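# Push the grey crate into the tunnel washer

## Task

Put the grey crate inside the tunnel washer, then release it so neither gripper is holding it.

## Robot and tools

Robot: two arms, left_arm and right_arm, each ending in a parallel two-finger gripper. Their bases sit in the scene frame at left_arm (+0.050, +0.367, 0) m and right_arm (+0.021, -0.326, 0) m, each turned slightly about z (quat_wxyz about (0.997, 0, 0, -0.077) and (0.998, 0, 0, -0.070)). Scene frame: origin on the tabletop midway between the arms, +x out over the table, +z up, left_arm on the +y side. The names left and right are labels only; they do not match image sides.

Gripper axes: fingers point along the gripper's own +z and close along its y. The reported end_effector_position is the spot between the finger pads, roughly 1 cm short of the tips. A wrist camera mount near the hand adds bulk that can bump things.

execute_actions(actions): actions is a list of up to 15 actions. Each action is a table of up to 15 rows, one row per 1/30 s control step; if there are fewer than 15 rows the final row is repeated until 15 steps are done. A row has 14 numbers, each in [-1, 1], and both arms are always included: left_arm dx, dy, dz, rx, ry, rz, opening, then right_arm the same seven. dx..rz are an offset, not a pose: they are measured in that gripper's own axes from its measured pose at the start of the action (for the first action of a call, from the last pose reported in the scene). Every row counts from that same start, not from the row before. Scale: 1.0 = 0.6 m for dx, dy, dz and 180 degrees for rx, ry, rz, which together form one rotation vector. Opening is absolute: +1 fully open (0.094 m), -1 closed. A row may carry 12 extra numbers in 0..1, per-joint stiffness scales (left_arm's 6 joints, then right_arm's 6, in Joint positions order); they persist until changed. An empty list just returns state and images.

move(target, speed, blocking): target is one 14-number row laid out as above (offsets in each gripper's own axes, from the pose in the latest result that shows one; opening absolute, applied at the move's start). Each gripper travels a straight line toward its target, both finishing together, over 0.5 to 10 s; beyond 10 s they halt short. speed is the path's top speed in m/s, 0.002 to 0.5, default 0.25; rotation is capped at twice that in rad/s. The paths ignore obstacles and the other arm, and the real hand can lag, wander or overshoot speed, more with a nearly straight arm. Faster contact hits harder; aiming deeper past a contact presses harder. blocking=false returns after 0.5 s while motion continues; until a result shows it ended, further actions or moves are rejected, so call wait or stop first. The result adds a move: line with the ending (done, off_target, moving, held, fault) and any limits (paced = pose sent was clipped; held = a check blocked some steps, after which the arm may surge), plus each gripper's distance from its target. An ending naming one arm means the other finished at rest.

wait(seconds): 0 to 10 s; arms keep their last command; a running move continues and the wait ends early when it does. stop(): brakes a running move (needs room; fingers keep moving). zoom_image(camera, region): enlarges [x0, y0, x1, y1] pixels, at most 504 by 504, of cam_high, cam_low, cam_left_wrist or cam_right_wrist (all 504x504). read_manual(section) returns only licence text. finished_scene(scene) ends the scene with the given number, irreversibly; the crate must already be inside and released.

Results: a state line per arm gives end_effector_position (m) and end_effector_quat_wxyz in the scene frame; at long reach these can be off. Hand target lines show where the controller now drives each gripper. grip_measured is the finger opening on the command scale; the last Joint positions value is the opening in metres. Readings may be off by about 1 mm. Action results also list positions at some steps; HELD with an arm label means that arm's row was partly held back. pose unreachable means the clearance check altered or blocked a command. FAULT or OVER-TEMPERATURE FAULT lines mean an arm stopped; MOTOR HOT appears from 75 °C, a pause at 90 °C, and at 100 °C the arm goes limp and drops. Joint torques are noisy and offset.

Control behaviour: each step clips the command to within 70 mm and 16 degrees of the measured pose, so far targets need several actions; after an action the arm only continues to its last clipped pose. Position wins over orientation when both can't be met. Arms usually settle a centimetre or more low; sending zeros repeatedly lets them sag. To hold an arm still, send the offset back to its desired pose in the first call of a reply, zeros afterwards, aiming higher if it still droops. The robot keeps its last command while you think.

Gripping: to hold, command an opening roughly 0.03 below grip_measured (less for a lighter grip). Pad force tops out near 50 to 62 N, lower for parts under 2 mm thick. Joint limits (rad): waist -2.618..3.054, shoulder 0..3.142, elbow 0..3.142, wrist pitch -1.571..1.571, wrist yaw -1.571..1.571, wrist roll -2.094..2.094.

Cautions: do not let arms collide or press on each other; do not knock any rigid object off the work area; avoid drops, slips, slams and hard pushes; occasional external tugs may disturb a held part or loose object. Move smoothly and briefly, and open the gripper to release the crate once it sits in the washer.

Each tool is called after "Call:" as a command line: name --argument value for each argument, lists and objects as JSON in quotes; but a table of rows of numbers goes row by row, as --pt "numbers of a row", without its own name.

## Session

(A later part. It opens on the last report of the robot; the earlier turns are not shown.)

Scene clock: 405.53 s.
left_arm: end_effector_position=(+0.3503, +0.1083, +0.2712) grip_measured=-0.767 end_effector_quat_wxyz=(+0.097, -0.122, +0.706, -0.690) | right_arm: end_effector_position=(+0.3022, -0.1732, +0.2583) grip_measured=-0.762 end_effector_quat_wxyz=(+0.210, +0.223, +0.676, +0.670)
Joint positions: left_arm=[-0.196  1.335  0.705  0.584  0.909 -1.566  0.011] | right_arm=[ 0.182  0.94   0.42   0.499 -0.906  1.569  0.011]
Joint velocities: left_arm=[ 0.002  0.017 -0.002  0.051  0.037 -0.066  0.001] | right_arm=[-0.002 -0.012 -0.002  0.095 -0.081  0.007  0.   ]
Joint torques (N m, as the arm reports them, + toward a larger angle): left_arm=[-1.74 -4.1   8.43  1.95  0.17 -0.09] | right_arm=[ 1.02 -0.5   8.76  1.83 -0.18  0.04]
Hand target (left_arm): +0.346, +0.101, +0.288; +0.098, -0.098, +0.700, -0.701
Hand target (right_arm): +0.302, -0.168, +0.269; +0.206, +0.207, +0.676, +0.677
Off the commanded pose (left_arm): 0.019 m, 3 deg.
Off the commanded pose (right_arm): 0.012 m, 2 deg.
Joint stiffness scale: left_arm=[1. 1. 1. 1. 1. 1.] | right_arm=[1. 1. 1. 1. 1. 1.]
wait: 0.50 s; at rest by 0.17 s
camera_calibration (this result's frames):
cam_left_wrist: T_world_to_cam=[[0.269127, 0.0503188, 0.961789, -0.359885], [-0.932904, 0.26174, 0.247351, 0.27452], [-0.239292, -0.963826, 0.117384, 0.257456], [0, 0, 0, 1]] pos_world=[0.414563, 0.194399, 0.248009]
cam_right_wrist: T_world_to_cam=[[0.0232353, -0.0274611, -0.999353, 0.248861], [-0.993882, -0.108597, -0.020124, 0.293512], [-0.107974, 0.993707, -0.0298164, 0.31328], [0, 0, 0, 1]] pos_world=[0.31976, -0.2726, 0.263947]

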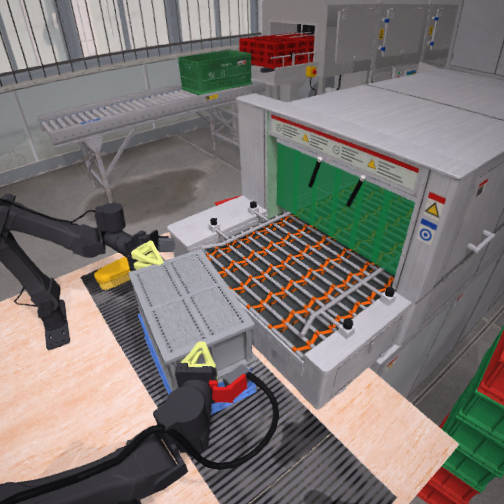

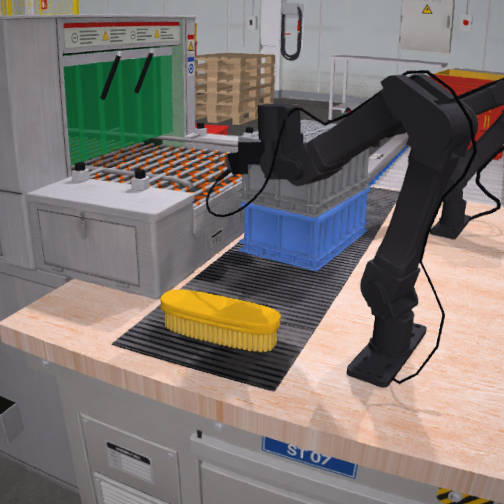

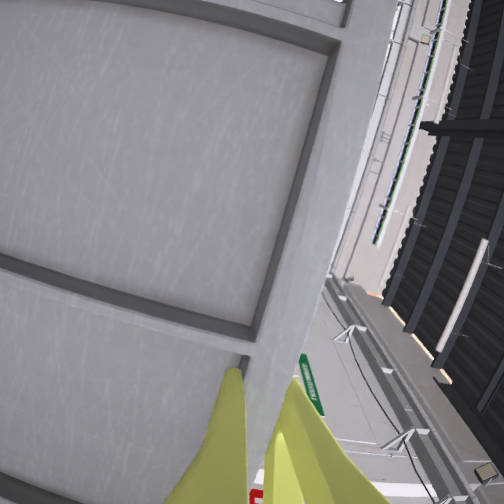

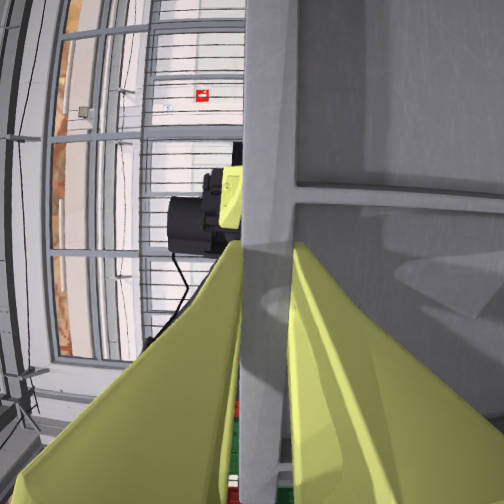

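Call:
move --target '[0.0102, -0.1832, 0.004, 0.0086, 0.0, 0.01, -0.80, 0.0073, 0.1833, 0.0068, -0.004, 0.0, -0.005, -0.80]' --speed 0.07

Scene clock: 426.20 s.
left_arm: end_effector_position=(+0.3585, +0.1061, +0.3445) grip_measured=-0.767 end_effector_quat_wxyz=(+0.078, -0.152, +0.714, -0.679) | right_arm: end_effector_position=(+0.3087, -0.1754, +0.3339) grip_measured=-0.762 end_effector_quat_wxyz=(+0.188, +0.263, +0.682, +0.656)
Joint positions: left_arm=[-0.2    1.289  1.016  0.167  0.89  -1.584  0.011] | right_arm=[ 0.186  0.916  0.778  0.032 -0.875  1.577  0.011]
Joint velocities: left_arm=[-0.002  0.002 -0.002 -0.051 -0.037 -0.007 -0.   ] | right_arm=[-0.017 -0.017 -0.012 -0.022  0.081  0.051 -0.001]
Joint torques (N m, as the arm reports them, + toward a larger angle): left_arm=[-1.83 -6.37  9.39  2.18  0.03  0.07] | right_arm=[ 1.41 -2.52 10.42  2.27 -0.14 -0.09]
Hand target (left_arm): +0.347, +0.103, +0.380; +0.109, -0.110, +0.698, -0.699
Hand target (right_arm): +0.301, -0.169, +0.367; +0.217, +0.217, +0.673, +0.673
Off the commanded pose (left_arm): 0.038 m, 7 deg.
Off the commanded pose (right_arm): 0.036 m, 7 deg.
Joint stiffness scale: left_arm=[1. 1. 1. 1. 1. 1.] | right_arm=[1. 1. 1. 1. 1. 1.]
move: off_target (left_arm, right_arm)
camera_calibration (this result's frames):
cam_left_wrist: T_world_to_cam=[[0.337593, 0.0394397, 0.940466, -0.448584], [-0.916443, 0.241829, 0.318828, 0.236098], [-0.214858, -0.969517, 0.117784, 0.240462], [0, 0, 0, 1]] pos_world=[0.419474, 0.193729, 0.31828]
cam_right_wrist: T_world_to_cam=[[-0.0692363, -0.0280288, -0.997206, 0.351913], [-0.994162, -0.0809877, 0.0713013, 0.275642], [-0.08276, 0.996321, -0.0222579, 0.308557], [0, 0, 0, 1]] pos_world=[0.323934, -0.275235, 0.338144]

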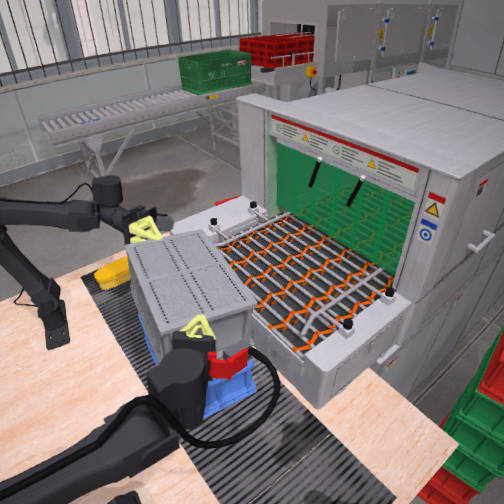

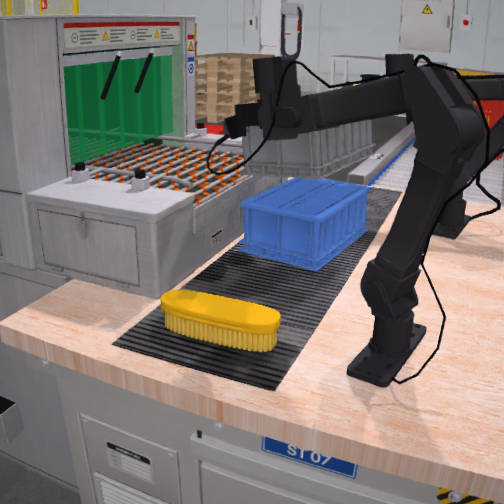

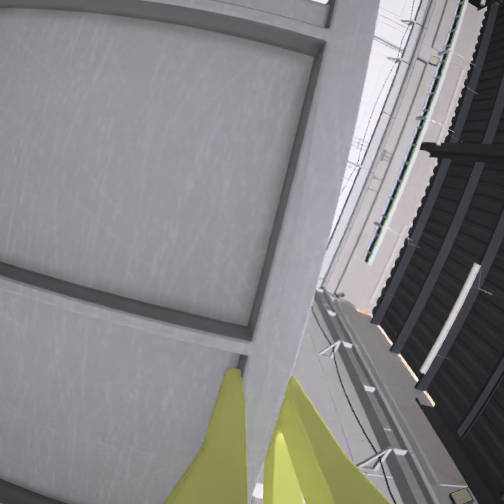

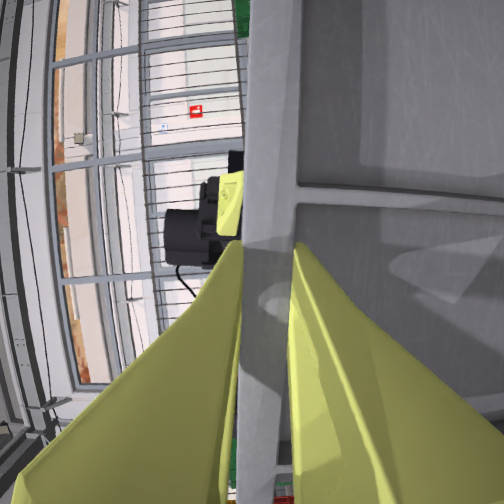

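Call:
move --target '[-0.0157, -0.1095, -0.014, 0.038, -0.050, 0.049, -0.80, -0.052, 0.1187, 0.0738, -0.032, 0.050, -0.052, -0.80]' --speed 0.08

Scene clock: 468.77 s.
left_arm: end_effector_position=(+0.3797, +0.1198, +0.3669) grip_measured=-0.767 end_effector_quat_wxyz=(+0.148, -0.195, +0.695, -0.676) | right_arm: end_effector_position=(+0.3709, -0.1653, +0.3590) grip_measured=-0.762 end_effector_quat_wxyz=(+0.160, +0.206, +0.693, +0.672)
Joint positions: left_arm=[-0.2    1.262  1.056  0.149  0.726 -1.59   0.011] | right_arm=[ 0.163  1.256  1.029  0.141 -1.023  1.552  0.011]
Joint velocities: left_arm=[-0.007 -0.002  0.012  0.022  0.007 -0.037  0.   ] | right_arm=[-0.027  0.012 -0.007  0.037  0.007  0.022  0.001]
Joint torques (N m, as the arm reports them, + toward a larger angle): left_arm=[-1.99 -5.9   9.51  2.55 -0.08  0.21] | right_arm=[ 0.59 -4.63 10.83  2.61 -0.28 -0.01]
Hand target (left_arm): +0.368, +0.117, +0.409; +0.193, -0.145, +0.672, -0.700
Hand target (right_arm): +0.364, -0.161, +0.398; +0.201, +0.145, +0.681, +0.689
Off the commanded pose (left_arm): 0.043 m, 9 deg.
Off the commanded pose (right_arm): 0.041 m, 9 deg.
Joint stiffness scale: left_arm=[1. 1. 1. 1. 1. 1.] | right_arm=[1. 1. 1. 1. 1. 1.]
move: off_target (left_arm, right_arm)
camera_calibration (this result's frames):
cam_left_wrist: T_world_to_cam=[[0.284263, 0.0967642, 0.953851, -0.468894], [-0.956923, 0.0899551, 0.276054, 0.294342], [-0.0590916, -0.991234, 0.118167, 0.198962], [0, 0, 0, 1]] pos_world=[0.426709, 0.216113, 0.34249]
cam_right_wrist: T_world_to_cam=[[-0.0247218, -0.0327118, -0.999159, 0.364907], [-0.978205, -0.205326, 0.0309256, 0.324478], [-0.206165, 0.978147, -0.0269228, 0.348646], [0, 0, 0, 1]] pos_world=[0.398306, -0.262466, 0.363952]

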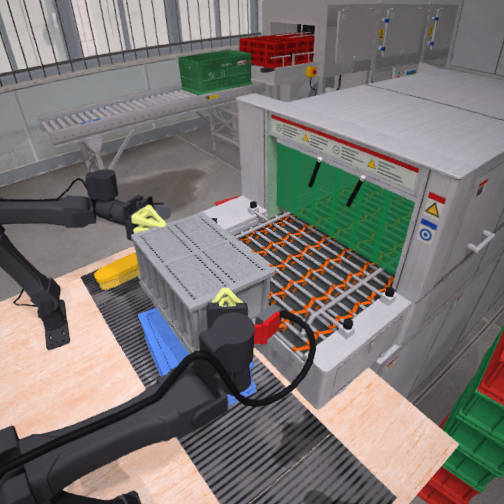

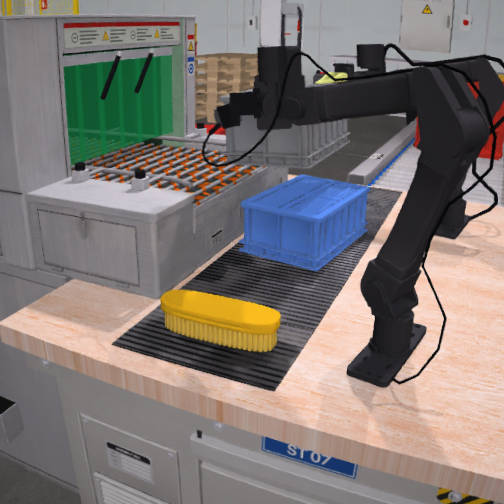

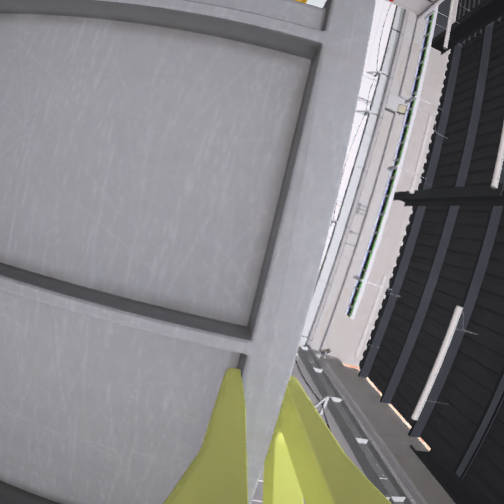

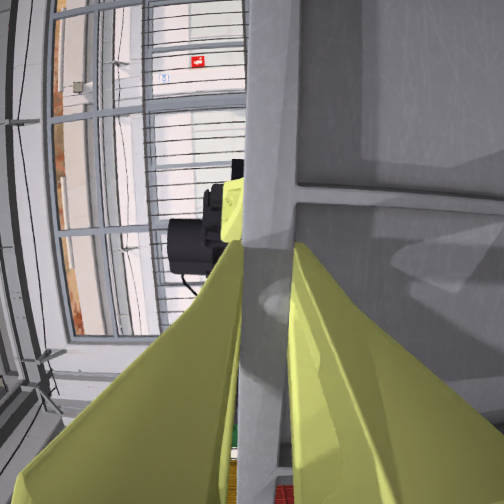

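Call:
move --target '[-0.3253, -0.0985, 0.1817, 0.039, -0.006, 0.051, -0.80, -0.328, 0.0958, 0.2008, -0.034, 0.006, -0.054, -0.80]' --speed 0.09

Scene clock: 503.70 s.
left_arm: end_effector_position=(+0.6133, +0.1158, +0.3691) grip_measured=-0.767 end_effector_quat_wxyz=(+0.186, -0.178, +0.680, -0.687) | right_arm: end_effector_position=(+0.6123, -0.1655, +0.3597) grip_measured=-0.762 end_effector_quat_wxyz=(+0.185, +0.173, +0.684, +0.685)
Joint positions: left_arm=[-0.048  2.146  2.008  0.156  0.849 -1.575  0.011] | right_arm=[ 0.149  2.236  2.122  0.126 -1.05   1.564  0.011]
Joint velocities: left_arm=[-0.007 -0.017 -0.002 -0.022 -0.022  0.095  0.   ] | right_arm=[-0.012  0.017  0.007 -0.022  0.037  0.095 -0.   ]
Joint torques (N m, as the arm reports them, + toward a larger angle): left_arm=[ -0.65 -12.01   9.64   2.23   0.05   0.12] | right_arm=[  0.74 -14.21  10.57   2.08   0.06  -0.01]
Hand target (left_arm): +0.603, +0.113, +0.408; +0.220, -0.136, +0.665, -0.701
Hand target (right_arm): +0.603, -0.161, +0.400; +0.222, +0.133, +0.672, +0.694
Off the commanded pose (left_arm): 0.041 m, 7 deg.
Off the commanded pose (right_arm): 0.042 m, 6 deg.
Joint stiffness scale: left_arm=[1. 1. 1. 1. 1. 1.] | right_arm=[1. 1. 1. 1. 1. 1.]
move: off_target (left_arm, right_arm)
camera_calibration (this result's frames):
cam_left_wrist: T_world_to_cam=[[0.199427, 0.118877, 0.972675, -0.494498], [-0.979031, 0.0662591, 0.192633, 0.564778], [-0.041549, -0.990696, 0.129598, 0.193479], [0, 0, 0, 1]] pos_world=[0.659591, 0.213042, 0.347116]
cam_right_wrist: T_world_to_cam=[[0.0629317, -0.0240303, -0.997728, 0.318859], [-0.974237, -0.218414, -0.0561895, 0.587346], [-0.216567, 0.97556, -0.0371564, 0.408227], [0, 0, 0, 1]] pos_world=[0.640556, -0.262303, 0.366306]

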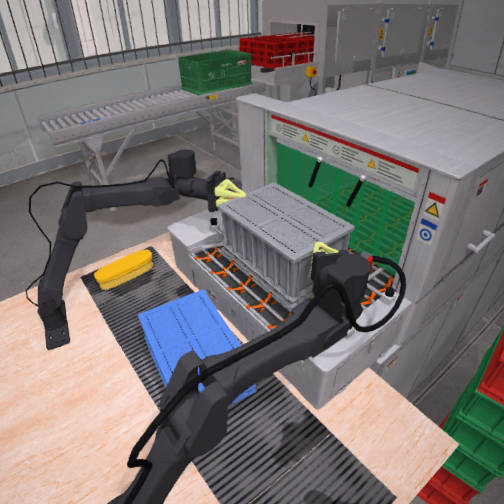

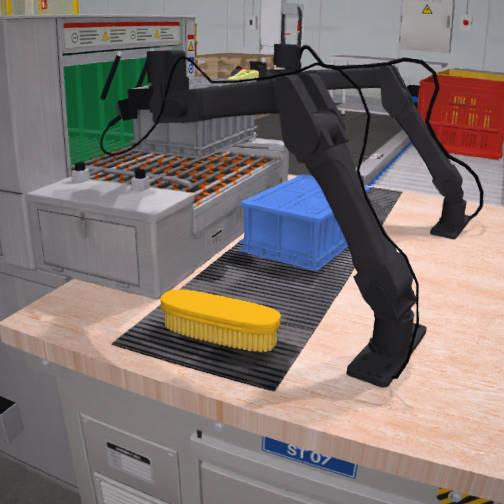

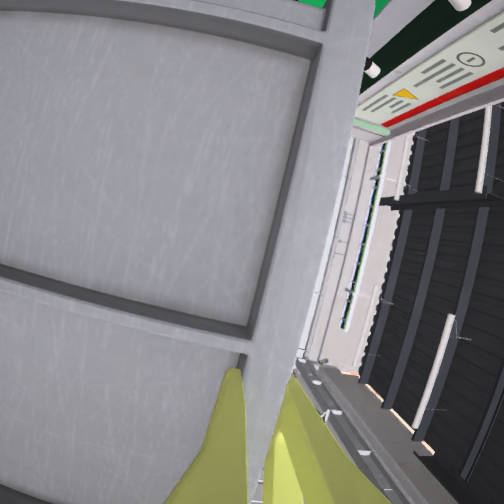

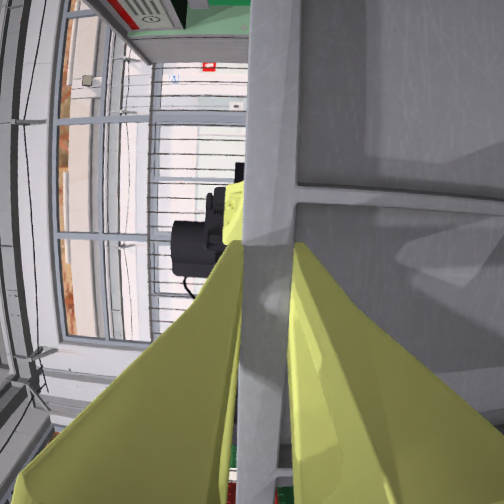

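Call:
zoom_image --camera "cam_high" --region '[160, 150, 420, 370]'

Call:
zoom_image --camera "cam_low" --region '[40, 40, 320, 240]'

Region (160, 150, 420, 370) of cam_high's 504x504 image, scaled by 1.938, with more detail than that image has; it fills the top 426 rows of this view, and the rest is white.

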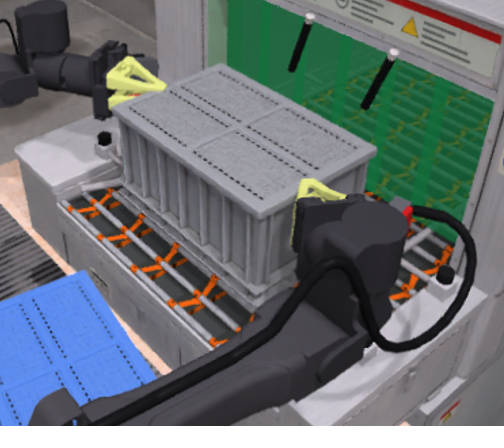

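Region (40, 40, 320, 240) of cam_low's 504x504 image, scaled by 1.800, with more detail than that image has; it fills the top 360 rows of this view, and the rest is white.

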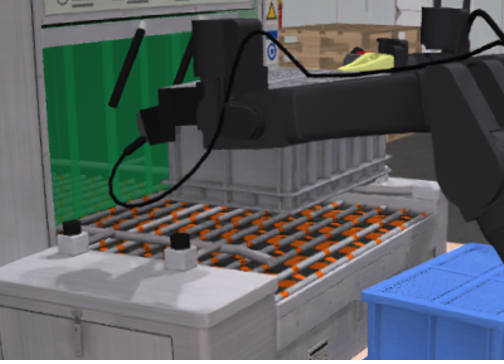

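Call:
move --target '[0.004, 0.058, 0.005, 0.008, 0.0, 0.014, -0.80, 0.004, -0.058, 0.006, -0.008, 0.0, -0.014, -0.80]' --speed 0.035

Scene clock: 526.13 s.
left_arm: end_effector_position=(+0.6160, +0.1155, +0.3067) grip_measured=-0.767 end_effector_quat_wxyz=(+0.166, -0.197, +0.690, -0.677) | right_arm: end_effector_position=(+0.6157, -0.1659, +0.2950) grip_measured=-0.762 end_effector_quat_wxyz=(+0.163, +0.190, +0.691, +0.678)
Joint positions: left_arm=[-0.047  2.159  1.827  0.288  0.851 -1.574  0.011] | right_arm=[ 0.147  2.253  1.935  0.263 -1.059  1.555  0.011]
Joint velocities: left_arm=[ 0.007 -0.002  0.007  0.022  0.066 -0.037 -0.001] | right_arm=[-0.007  0.007 -0.017  0.022  0.007 -0.051 -0.   ]
Joint torques (N m, as the arm reports them, + toward a larger angle): left_arm=[ -0.66 -12.09   7.16   2.59  -0.02   0.12] | right_arm=[  0.74 -14.87   6.59   2.49   0.13   0.01]
Hand target (left_arm): +0.612, +0.113, +0.334; +0.202, -0.161, +0.676, -0.690
Hand target (right_arm): +0.611, -0.161, +0.325; +0.202, +0.155, +0.680, +0.688
Off the commanded pose (left_arm): 0.028 m, 6 deg.
Off the commanded pose (right_arm): 0.030 m, 6 deg.
Joint stiffness scale: left_arm=[1. 1. 1. 1. 1. 1.] | right_arm=[1. 1. 1. 1. 1. 1.]
move: off_target (left_arm, right_arm)
camera_calibration (this result's frames):
cam_left_wrist: T_world_to_cam=[[0.258222, 0.106072, 0.960245, -0.465133], [-0.965432, 0.0648823, 0.25245, 0.552852], [-0.035525, -0.992239, 0.11916, 0.201015], [0, 0, 0, 1]] pos_world=[0.660989, 0.212923, 0.283121]
cam_right_wrist: T_world_to_cam=[[0.00407375, -0.0284301, -0.999587, 0.290159], [-0.974367, -0.22495, 0.00242704, 0.568677], [-0.224926, 0.973955, -0.0286178, 0.409286], [0, 0, 0, 1]] pos_world=[0.644977, -0.262453, 0.300372]

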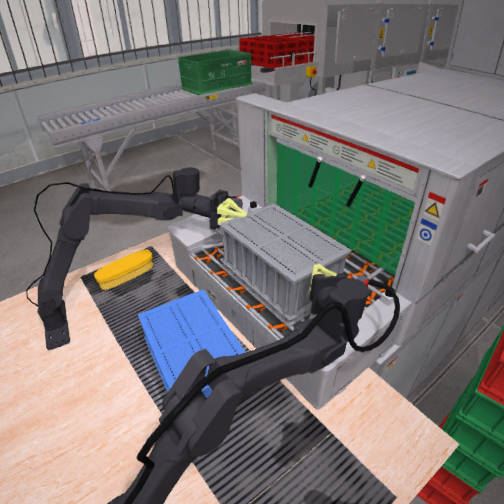

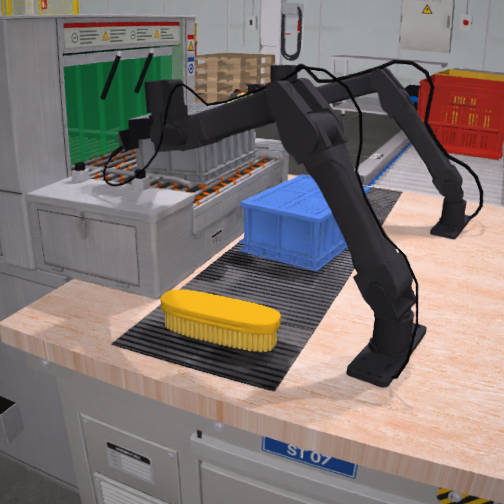

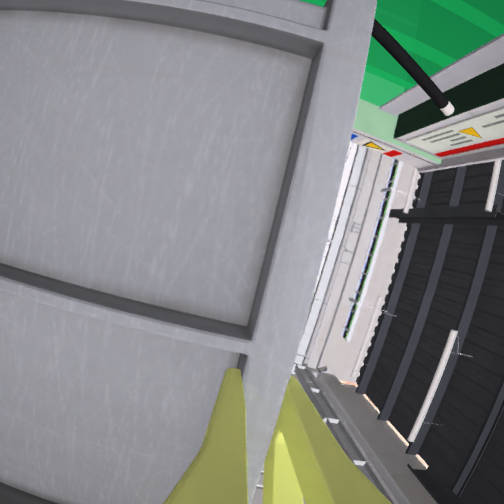

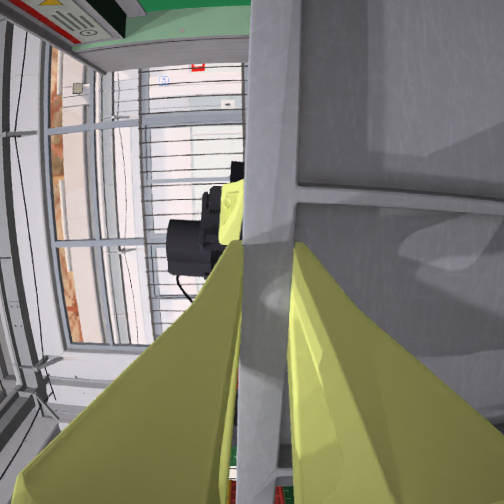

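Call:
zoom_image --camera "cam_low" --region '[100, 100, 300, 220]'

Call:
zoom_image --camera "cam_high" --region '[170, 180, 410, 360]'

Region (100, 100, 300, 220) of cam_low's 504x504 image, scaled by 2.520, with more detail than that image has; it fills the top 302 rows of this view, and the rest is white.

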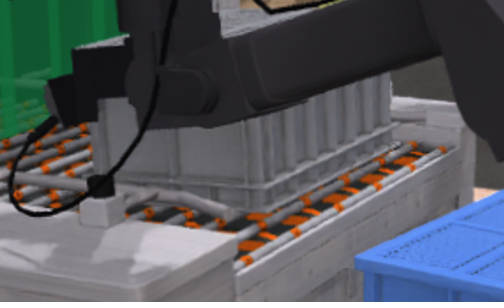

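Region (170, 180, 410, 360) of cam_high's 504x504 image, scaled by 2.100, with more detail than that image has; it fills the top 378 rows of this view, and the rest is white.

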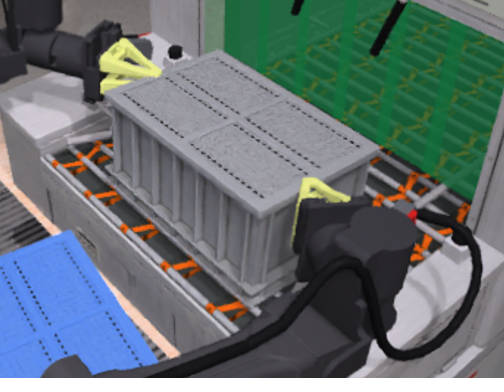

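Call:
execute_actions --actions '[[[0.0095,-0.0435,-0.001,0.016,0,0.028,-0.8,0.0125,0.048,0.002,-0.016,0,-0.028,-0.8],[0.0095,-0.042,-0.001,0.016,0,0.028,-0.8,0.0125,0.0465,0.002,-0.016,0,-0.028,-0.8],[0.0095,-0.0403,-0.001,0.016,0,0.028,-0.8,0.0125,0.0448,0.002,-0.016,0,-0.028,-0.8],[0.0095,-0.0386,-0.001,0.016,0,0.028,-0.8,0.0125,0.0431,0.002,-0.016,0,-0.028,-0.8],[0.0095,-0.0369,-0.001,0.016,0,0.028,-0.8,0.0125,0.0414,0.002,-0.016,0,-0.028,-0.8],[0.0095,-0.0352,-0.001,0.016,0,0.028,-0.8,0.0125,0.0397,0.002,-0.016,0,-0.028,-0.8],[0.0095,-0.0335,-0.001,0.016,0,0.028,-0.8,0.0125,0.038,0.002,-0.016,0,-0.028,-0.8],[0.0095,-0.0318,-0.001,0.016,0,0.028,-0.8,0.0125,0.0363,0.002,-0.016,0,-0.028,-0.8],[0.0095,-0.0301,-0.001,0.016,0,0.028,-0.8,0.0125,0.0346,0.002,-0.016,0,-0.028,-0.8],[0.0095,-0.0284,-0.001,0.016,0,0.028,-0.8,0.0125,0.0329,0.002,-0.016,0,-0.028,-0.8],[0.0095,-0.0267,-0.001,0.016,0,0.028,-0.8,0.0125,0.0312,0.002,-0.016,0,-0.028,-0.8],[0.0095,-0.025,-0.001,0.016,0,0.028,-0.8,0.0125,0.0295,0.002,-0.016,0,-0.028,-0.8],[0.0095,-0.0233,-0.001,0.016,0,0.028,-0.8,0.0125,0.0278,0.002,-0.016,0,-0.028,-0.8],[0.0095,-0.0216,-0.001,0.016,0,0.028,-0.8,0.0125,0.0261,0.002,-0.016,0,-0.028,-0.8],[0.0095,-0.02,-0.001,0.016,0,0.028,-0.8,0.0125,0.0245,0.002,-0.016,0,-0.028,-0.8]]]'

Call:
wait --seconds 0.3

Scene clock: 555.03 s.
left_arm: end_effector_position=(+0.6153, +0.1156, +0.3018) grip_measured=-0.767 end_effector_quat_wxyz=(+0.176, -0.186, +0.690, -0.677) | right_arm: end_effector_position=(+0.6147, -0.1656, +0.2901) grip_measured=-0.762 end_effector_quat_wxyz=(+0.171, +0.181, +0.690, +0.680)
Joint positions: left_arm=[-0.047  2.159  1.798  0.328  0.851 -1.556  0.011] | right_arm=[ 0.147  2.253  1.903  0.313 -1.061  1.549  0.011]
Joint velocities: left_arm=[ 0.022 -0.002 -0.1    0.168  0.081 -0.007 -0.   ] | right_arm=[-0.012  0.017 -0.1    0.125  0.022  0.022  0.   ]
Joint torques (N m, as the arm reports them, + toward a larger angle): left_arm=[ -0.59 -12.     6.46   2.11   0.01   0.04] | right_arm=[  0.68 -14.58   6.07   2.1    0.1    0.01]
Hand target (left_arm): +0.611, +0.113, +0.319; +0.199, -0.162, +0.681, -0.686
Hand target (right_arm): +0.610, -0.161, +0.310; +0.197, +0.156, +0.683, +0.686
Off the commanded pose (left_arm): 0.018 m, 4 deg.
Off the commanded pose (right_arm): 0.021 m, 4 deg.
Joint stiffness scale: left_arm=[1. 1. 1. 1. 1. 1.] | right_arm=[1. 1. 1. 1. 1. 1.]
Step readings (end_effector_position):
0: left_arm (+0.6160, +0.1155, +0.3070) | right_arm (+0.6158, -0.1659, +0.2955)
1: left_arm (+0.6160, +0.1155, +0.3070) | right_arm (+0.6157, -0.1658, +0.2955)
2: left_arm (+0.6160, +0.1155, +0.3070) | right_arm (+0.6156, -0.1658, +0.2955)
4: left_arm (+0.6160, +0.1155, +0.3070) | right_arm (+0.6156, -0.1658, +0.2955)
8: left_arm (+0.6158, +0.1155, +0.3048) | right_arm (+0.6153, -0.1657, +0.2938)
15: end_effector_position above
camera_calibration (this result's frames):
cam_left_wrist: T_world_to_cam=[[0.231085, 0.0993923, 0.967843, -0.44511], [-0.972142, 0.0637148, 0.225568, 0.565812], [-0.0392462, -0.993006, 0.111347, 0.206444], [0, 0, 0, 1]] pos_world=[0.66101, 0.21319, 0.28018]
cam_right_wrist: T_world_to_cam=[[0.0281322, -0.0312574, -0.999115, 0.269823], [-0.973516, -0.227716, -0.0202873, 0.573352], [-0.22688, 0.973226, -0.0368358, 0.412159], [0, 0, 0, 1]] pos_world=[0.644087, -0.262128, 0.296398]

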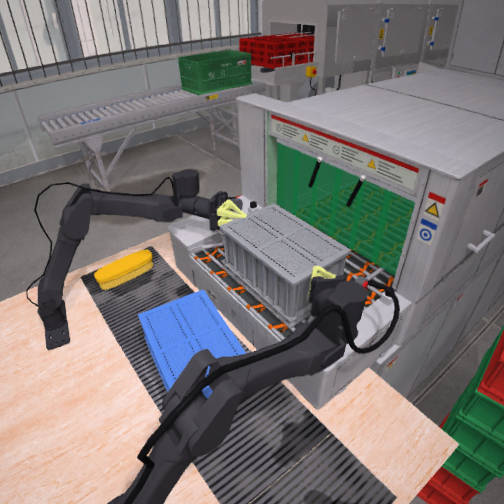

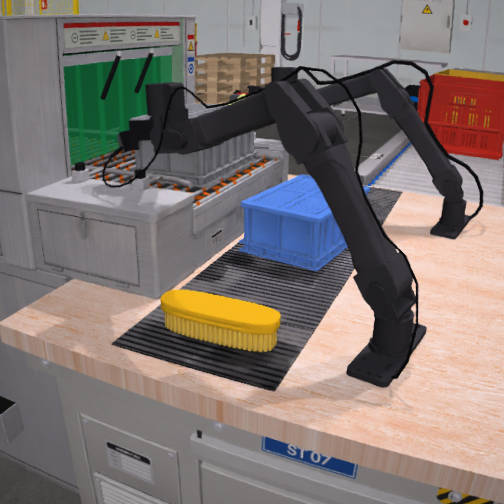

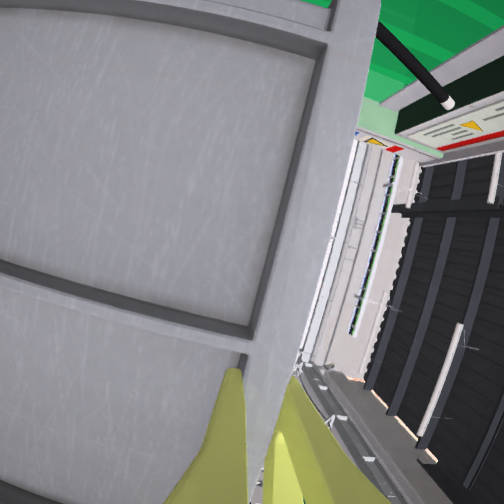

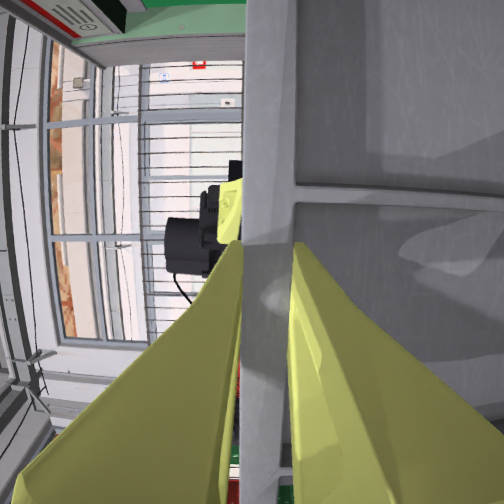

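Scene clock: 555.33 s.
left_arm: end_effector_position=(+0.6151, +0.1156, +0.3013) grip_measured=-0.767 end_effector_quat_wxyz=(+0.179, -0.183, +0.689, -0.678) | right_arm: end_effector_position=(+0.6146, -0.1656, +0.2895) grip_measured=-0.762 end_effector_quat_wxyz=(+0.174, +0.178, +0.690, +0.680)
Joint positions: left_arm=[-0.047  2.159  1.791  0.342  0.851 -1.553  0.011] | right_arm=[ 0.147  2.253  1.896  0.328 -1.061  1.548  0.011]
Joint velocities: left_arm=[ 0.002 -0.012  0.002 -0.007  0.022  0.051 -0.001] | right_arm=[-0.007  0.002 -0.002 -0.007  0.081 -0.022  0.   ]
Joint torques (N m, as the arm reports them, + toward a larger angle): left_arm=[ -0.58 -12.07   6.6    2.23   0.     0.07] | right_arm=[  0.69 -14.55   6.24   2.17   0.09   0.02]
Hand target (left_arm): +0.611, +0.113, +0.319; +0.199, -0.162, +0.681, -0.686
Hand target (right_arm): +0.610, -0.161, +0.310; +0.197, +0.156, +0.683, +0.686
Off the commanded pose (left_arm): 0.018 m, 4 deg.
Off the commanded pose (right_arm): 0.021 m, 4 deg.
Joint stiffness scale: left_arm=[1. 1. 1. 1. 1. 1.] | right_arm=[1. 1. 1. 1. 1. 1.]
wait: 0.30 s; at rest by 0.17 s
camera_calibration (this result's frames):
cam_left_wrist: T_world_to_cam=[[0.223008, 0.099541, 0.969721, -0.440203], [-0.973987, 0.0637939, 0.21744, 0.569329], [-0.0402181, -0.992986, 0.111178, 0.207175], [0, 0, 0, 1]] pos_world=[0.661019, 0.21322, 0.280045]
cam_right_wrist: T_world_to_cam=[[0.0371373, -0.0317502, -0.998806, 0.263566], [-0.97329, -0.227746, -0.028949, 0.575544], [-0.226555, 0.973203, -0.03936, 0.412629], [0, 0, 0, 1]] pos_world=[0.643867, -0.262126, 0.296153]

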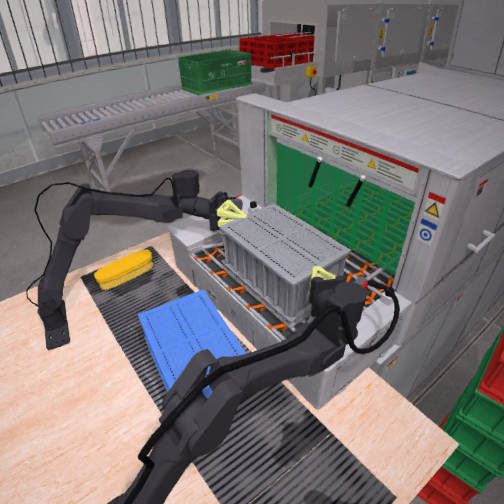

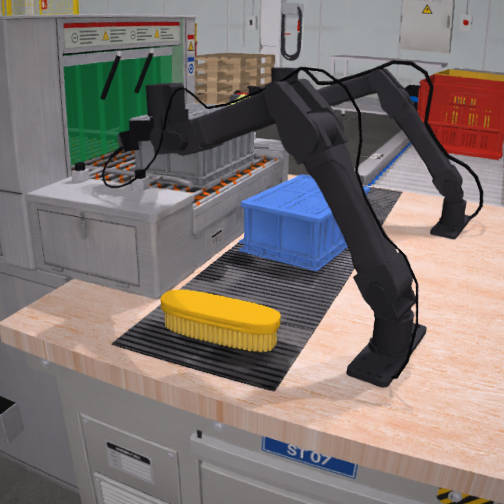

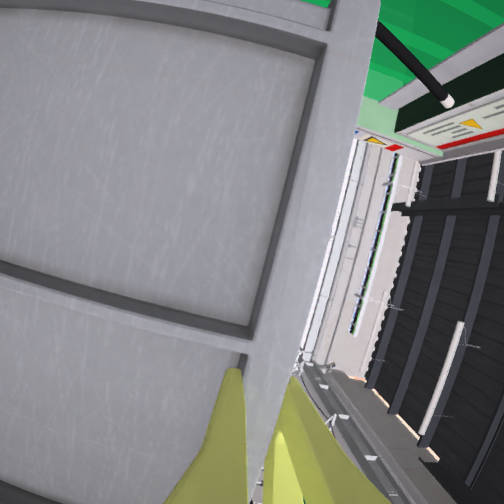

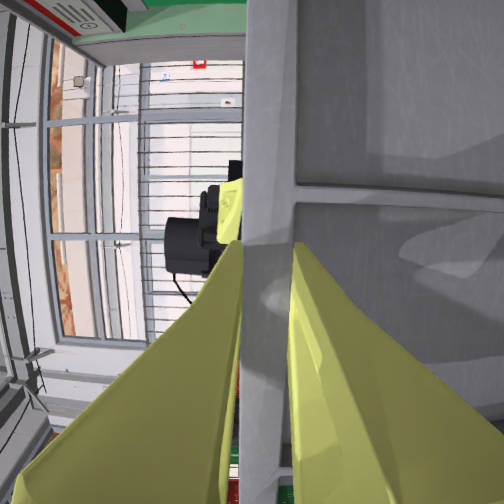

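Call:
execute_actions --actions '[[[0.006,-0.027,0,0.01,0,0.018,-0.72,0.008,0.031,0,-0.01,0,-0.018,-0.72],[0.006,-0.024,0,0.01,0,0.018,-0.62,0.008,0.027,0,-0.01,0,-0.018,-0.62],[0.006,-0.021,0,0.01,0,0.018,-0.52,0.008,0.023,0,-0.01,0,-0.018,-0.52],[0.006,-0.018,0,0.01,0,0.018,-0.42,0.008,0.02,0,-0.01,0,-0.018,-0.42],[0.006,-0.017,0,0.01,0,0.018,-0.32,0.008,0.018,0,-0.01,0,-0.018,-0.32],[0.006,-0.017,0,0.01,0,0.018,-0.22,0.008,0.017,0,-0.01,0,-0.018,-0.22],[0.006,-0.017,-0.005,0.01,0,0.018,-0.12,0.008,0.017,-0.005,-0.01,0,-0.018,-0.12],[0.006,-0.017,-0.011,0.01,0,0.018,-0.05,0.008,0.017,-0.011,-0.01,0,-0.018,-0.05],[0.006,-0.017,-0.018,0.01,0,0.018,0.0,0.008,0.017,-0.018,-0.01,0,-0.018,0.0],[0.006,-0.017,-0.025,0.01,0,0.018,0.0,0.008,0.017,-0.025,-0.01,0,-0.018,0.0],[0.006,-0.017,-0.032,0.01,0,0.018,0.0,0.008,0.017,-0.032,-0.01,0,-0.018,0.0],[0.006,-0.017,-0.039,0.01,0,0.018,0.0,0.008,0.017,-0.039,-0.01,0,-0.018,0.0],[0.006,-0.017,-0.046,0.01,0,0.018,0.0,0.008,0.017,-0.046,-0.01,0,-0.018,0.0],[0.006,-0.017,-0.053,0.01,0,0.018,0.0,0.008,0.017,-0.053,-0.01,0,-0.018,0.0],[0.006,-0.017,-0.06,0.01,0,0.018,0.0,0.008,0.017,-0.06,-0.01,0,-0.018,0.0]],[[0,-0.02,-0.03,0.01,0,0.018,0.0,0,0.02,-0.03,-0.01,0,-0.018,0.0],[0,-0.021,-0.036,0.01,0,0.018,0.0,0,0.021,-0.036,-0.01,0,-0.018,0.0],[0,-0.022,-0.042,0.01,0,0.018,0.0,0,0.022,-0.042,-0.01,0,-0.018,0.0],[0,-0.023,-0.048,0.01,0,0.018,0.0,0,0.023,-0.048,-0.01,0,-0.018,0.0],[0,-0.024,-0.054,0.01,0,0.018,0.0,0,0.024,-0.054,-0.01,0,-0.018,0.0],[0,-0.025,-0.06,0.01,0,0.018,0.0,0,0.025,-0.06,-0.01,0,-0.018,0.0],[0,-0.026,-0.065,0.01,0,0.018,0.0,0,0.026,-0.065,-0.01,0,-0.018,0.0],[0,-0.027,-0.07,0.01,0,0.018,0.0,0,0.027,-0.07,-0.01,0,-0.018,0.0],[0,-0.028,-0.074,0.01,0,0.018,0.0,0,0.028,-0.074,-0.01,0,-0.018,0.0],[0,-0.029,-0.077,0.01,0,0.018,0.0,0,0.029,-0.077,-0.01,0,-0.018,0.0],[0,-0.03,-0.08,0.01,0,0.018,0.0,0,0.03,-0.08,-0.01,0,-0.018,0.0]]]'

Scene clock: 579.27 s.
left_arm: end_effector_position=(+0.5927, +0.1666, +0.2801) grip_measured=-0.001 end_effector_quat_wxyz=(+0.178, -0.197, +0.695, -0.669) | right_arm: end_effector_position=(+0.5927, -0.2202, +0.2730) grip_measured=-0.003 end_effector_quat_wxyz=(+0.175, +0.186, +0.688, +0.680)
Joint positions: left_arm=[ 0.048  2.042  1.557  0.414  0.928 -1.53   0.047] | right_arm=[ 0.037  2.175  1.704  0.434 -1.158  1.55   0.047]
Joint velocities: left_arm=[ 0.017 -0.09  -0.002  0.066  0.11   0.022 -0.   ] | right_arm=[-0.007 -0.085  0.002  0.066 -0.007 -0.037  0.001]
Joint torques (N m, as the arm reports them, + toward a larger angle): left_arm=[  0.44 -12.04   6.05   2.01   0.2    0.08] | right_arm=[ -0.18 -14.51   5.32   1.86  -0.1   -0.01]
Hand target (left_arm): +0.584, +0.169, +0.302; +0.197, -0.167, +0.689, -0.677
Hand target (right_arm): +0.584, -0.220, +0.292; +0.189, +0.162, +0.685, +0.684
Off the commanded pose (left_arm): 0.024 m, 4 deg.
Off the commanded pose (right_arm): 0.021 m, 3 deg.
Joint stiffness scale: left_arm=[1. 1. 1. 1. 1. 1.] | right_arm=[1. 1. 1. 1. 1. 1.]
Step readings (end_effector_position; steps 1 to 15: 1st action; 16 to 30: 2nd action):
0: left_arm (+0.6151, +0.1156, +0.3014) | right_arm (+0.6145, -0.1656, +0.2893)
1: left_arm (+0.6152, +0.1157, +0.3013) | right_arm (+0.6145, -0.1656, +0.2893)
2: left_arm (+0.6157, +0.1159, +0.3013) | right_arm (+0.6148, -0.1658, +0.2895)
4: left_arm (+0.6161, +0.1162, +0.3024) | right_arm (+0.6154, -0.1661, +0.2909)
8: left_arm (+0.6157, +0.1162, +0.3026) | right_arm (+0.6151, -0.1662, +0.2913)
15: left_arm (+0.6067, +0.1276, +0.2830) | right_arm (+0.6059, -0.1782, +0.2731)
16: left_arm (+0.6056, +0.1310, +0.2826) | right_arm (+0.6050, -0.1824, +0.2712)
17: left_arm (+0.6047, +0.1348, +0.2823) | right_arm (+0.6047, -0.1866, +0.2706)
19: left_arm (+0.6030, +0.1418, +0.2800) | right_arm (+0.6039, -0.1946, +0.2678)
23: left_arm (+0.5989, +0.1545, +0.2737) | right_arm (+0.5997, -0.2083, +0.2637)
30: end_effector_position above
camera_calibration (this result's frames):
cam_left_wrist: T_world_to_cam=[[0.245775, 0.0893061, 0.965204, -0.430272], [-0.969128, 0.0427986, 0.242814, 0.542316], [-0.0196246, -0.995084, 0.0970679, 0.251373], [0, 0, 0, 1]] pos_world=[0.636257, 0.265353, 0.259219]
cam_right_wrist: T_world_to_cam=[[0.0269087, -0.0275222, -0.999259, 0.253242], [-0.976504, -0.214532, -0.0203871, 0.543825], [-0.213812, 0.976329, -0.0326483, 0.451469], [0, 0, 0, 1]] pos_world=[0.620763, -0.317144, 0.278881]

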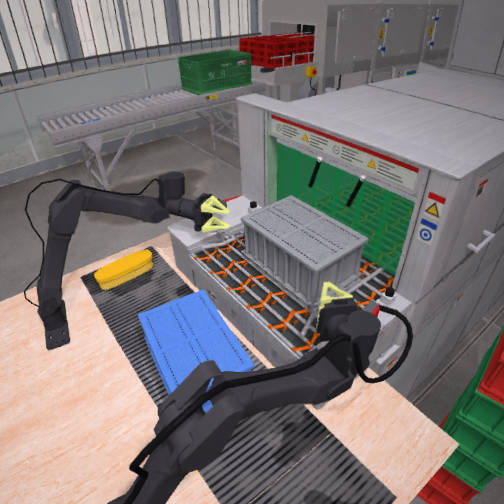

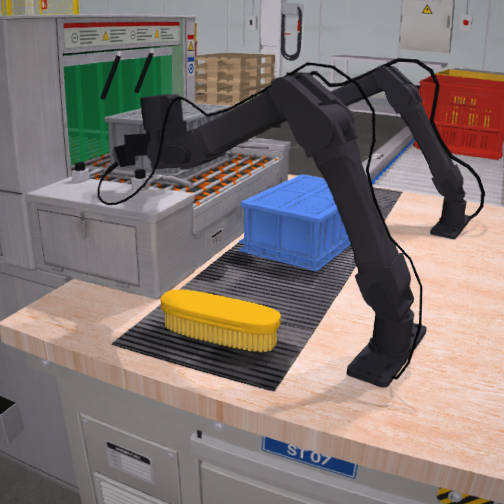

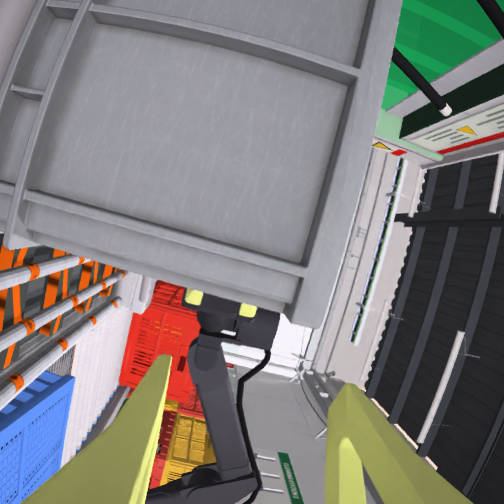

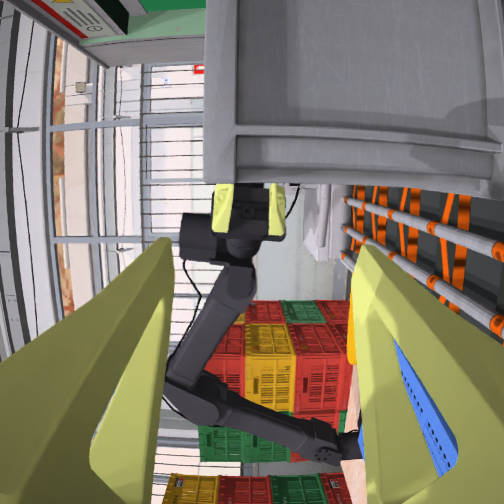

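Call:
wait --seconds 3

Scene clock: 585.17 s.
left_arm: end_effector_position=(+0.5903, +0.1658, +0.2846) grip_measured=-0.001 end_effector_quat_wxyz=(+0.178, -0.189, +0.694, -0.671) | right_arm: end_effector_position=(+0.5904, -0.2195, +0.2769) grip_measured=-0.003 end_effector_quat_wxyz=(+0.175, +0.179, +0.687, +0.682)
Joint positions: left_arm=[ 0.048  2.036  1.557  0.421  0.938 -1.53   0.047] | right_arm=[ 0.037  2.17   1.704  0.444 -1.168  1.553  0.047]
Joint velocities: left_arm=[ 0.002 -0.012 -0.012 -0.007  0.037  0.022 -0.001] | right_arm=[-0.007 -0.012  0.002 -0.066 -0.007  0.022 -0.   ]
Joint torques (N m, as the arm reports them, + toward a larger angle): left_arm=[  0.54 -11.92   6.02   2.03   0.18   0.09] | right_arm=[ -0.22 -14.32   5.23   1.92  -0.09   0.  ]
Hand target (left_arm): +0.584, +0.169, +0.303; +0.197, -0.167, +0.689, -0.677
Hand target (right_arm): +0.584, -0.220, +0.292; +0.189, +0.162, +0.685, +0.684
Off the commanded pose (left_arm): 0.020 m, 3 deg.
Off the commanded pose (right_arm): 0.017 m, 3 deg.
Joint stiffness scale: left_arm=[1. 1. 1. 1. 1. 1.] | right_arm=[1. 1. 1. 1. 1. 1.]
wait: 3.00 s; at rest from the start
camera_calibration (this result's frames):
cam_left_wrist: T_world_to_cam=[[0.234255, 0.0888743, 0.968104, -0.427876], [-0.97169, 0.0528792, 0.230268, 0.542384], [-0.0307277, -0.994638, 0.0987455, 0.256094], [0, 0, 0, 1]] pos_world=[0.63513, 0.264067, 0.264047]
cam_right_wrist: T_world_to_cam=[[0.0390116, -0.0267237, -0.998881, 0.250205], [-0.973943, -0.224521, -0.0320308, 0.541361], [-0.223414, 0.974103, -0.0347863, 0.456119], [0, 0, 0, 1]] pos_world=[0.619397, -0.316073, 0.283132]

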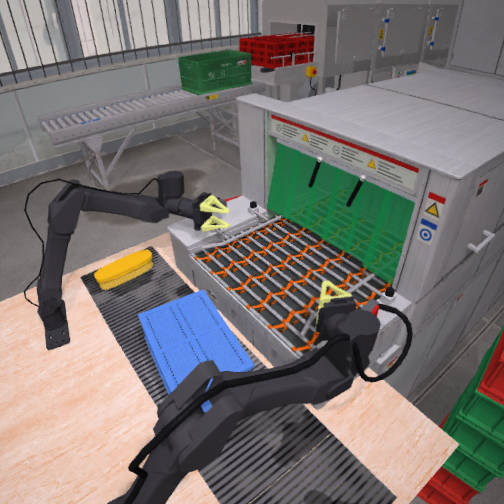

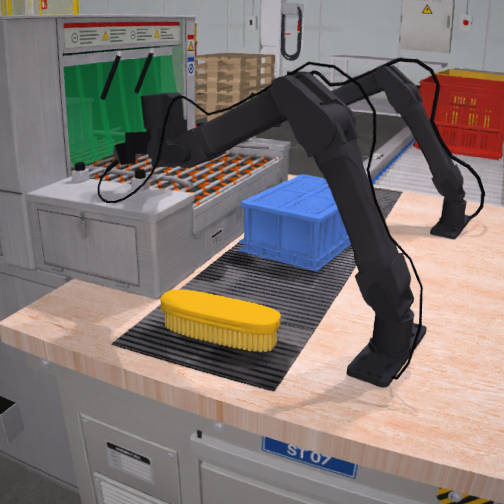

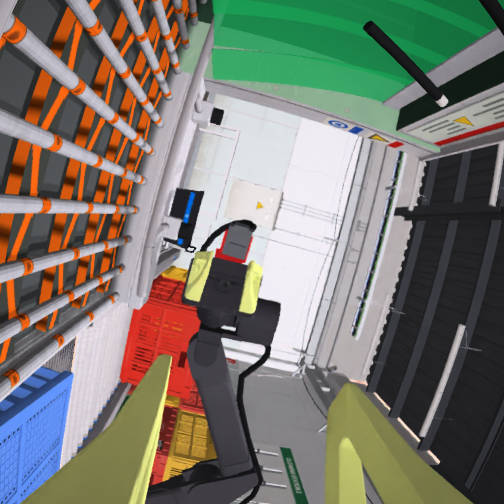

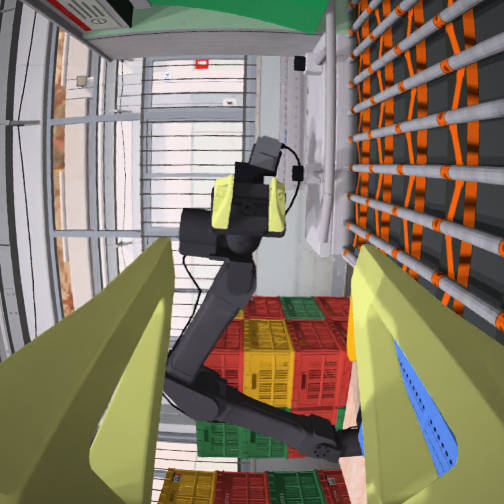

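The crate has passed through the curtain into the tunnel. Ending scene 1.

Call:
finished_scene --scene 1

The scene is finished: the task was done.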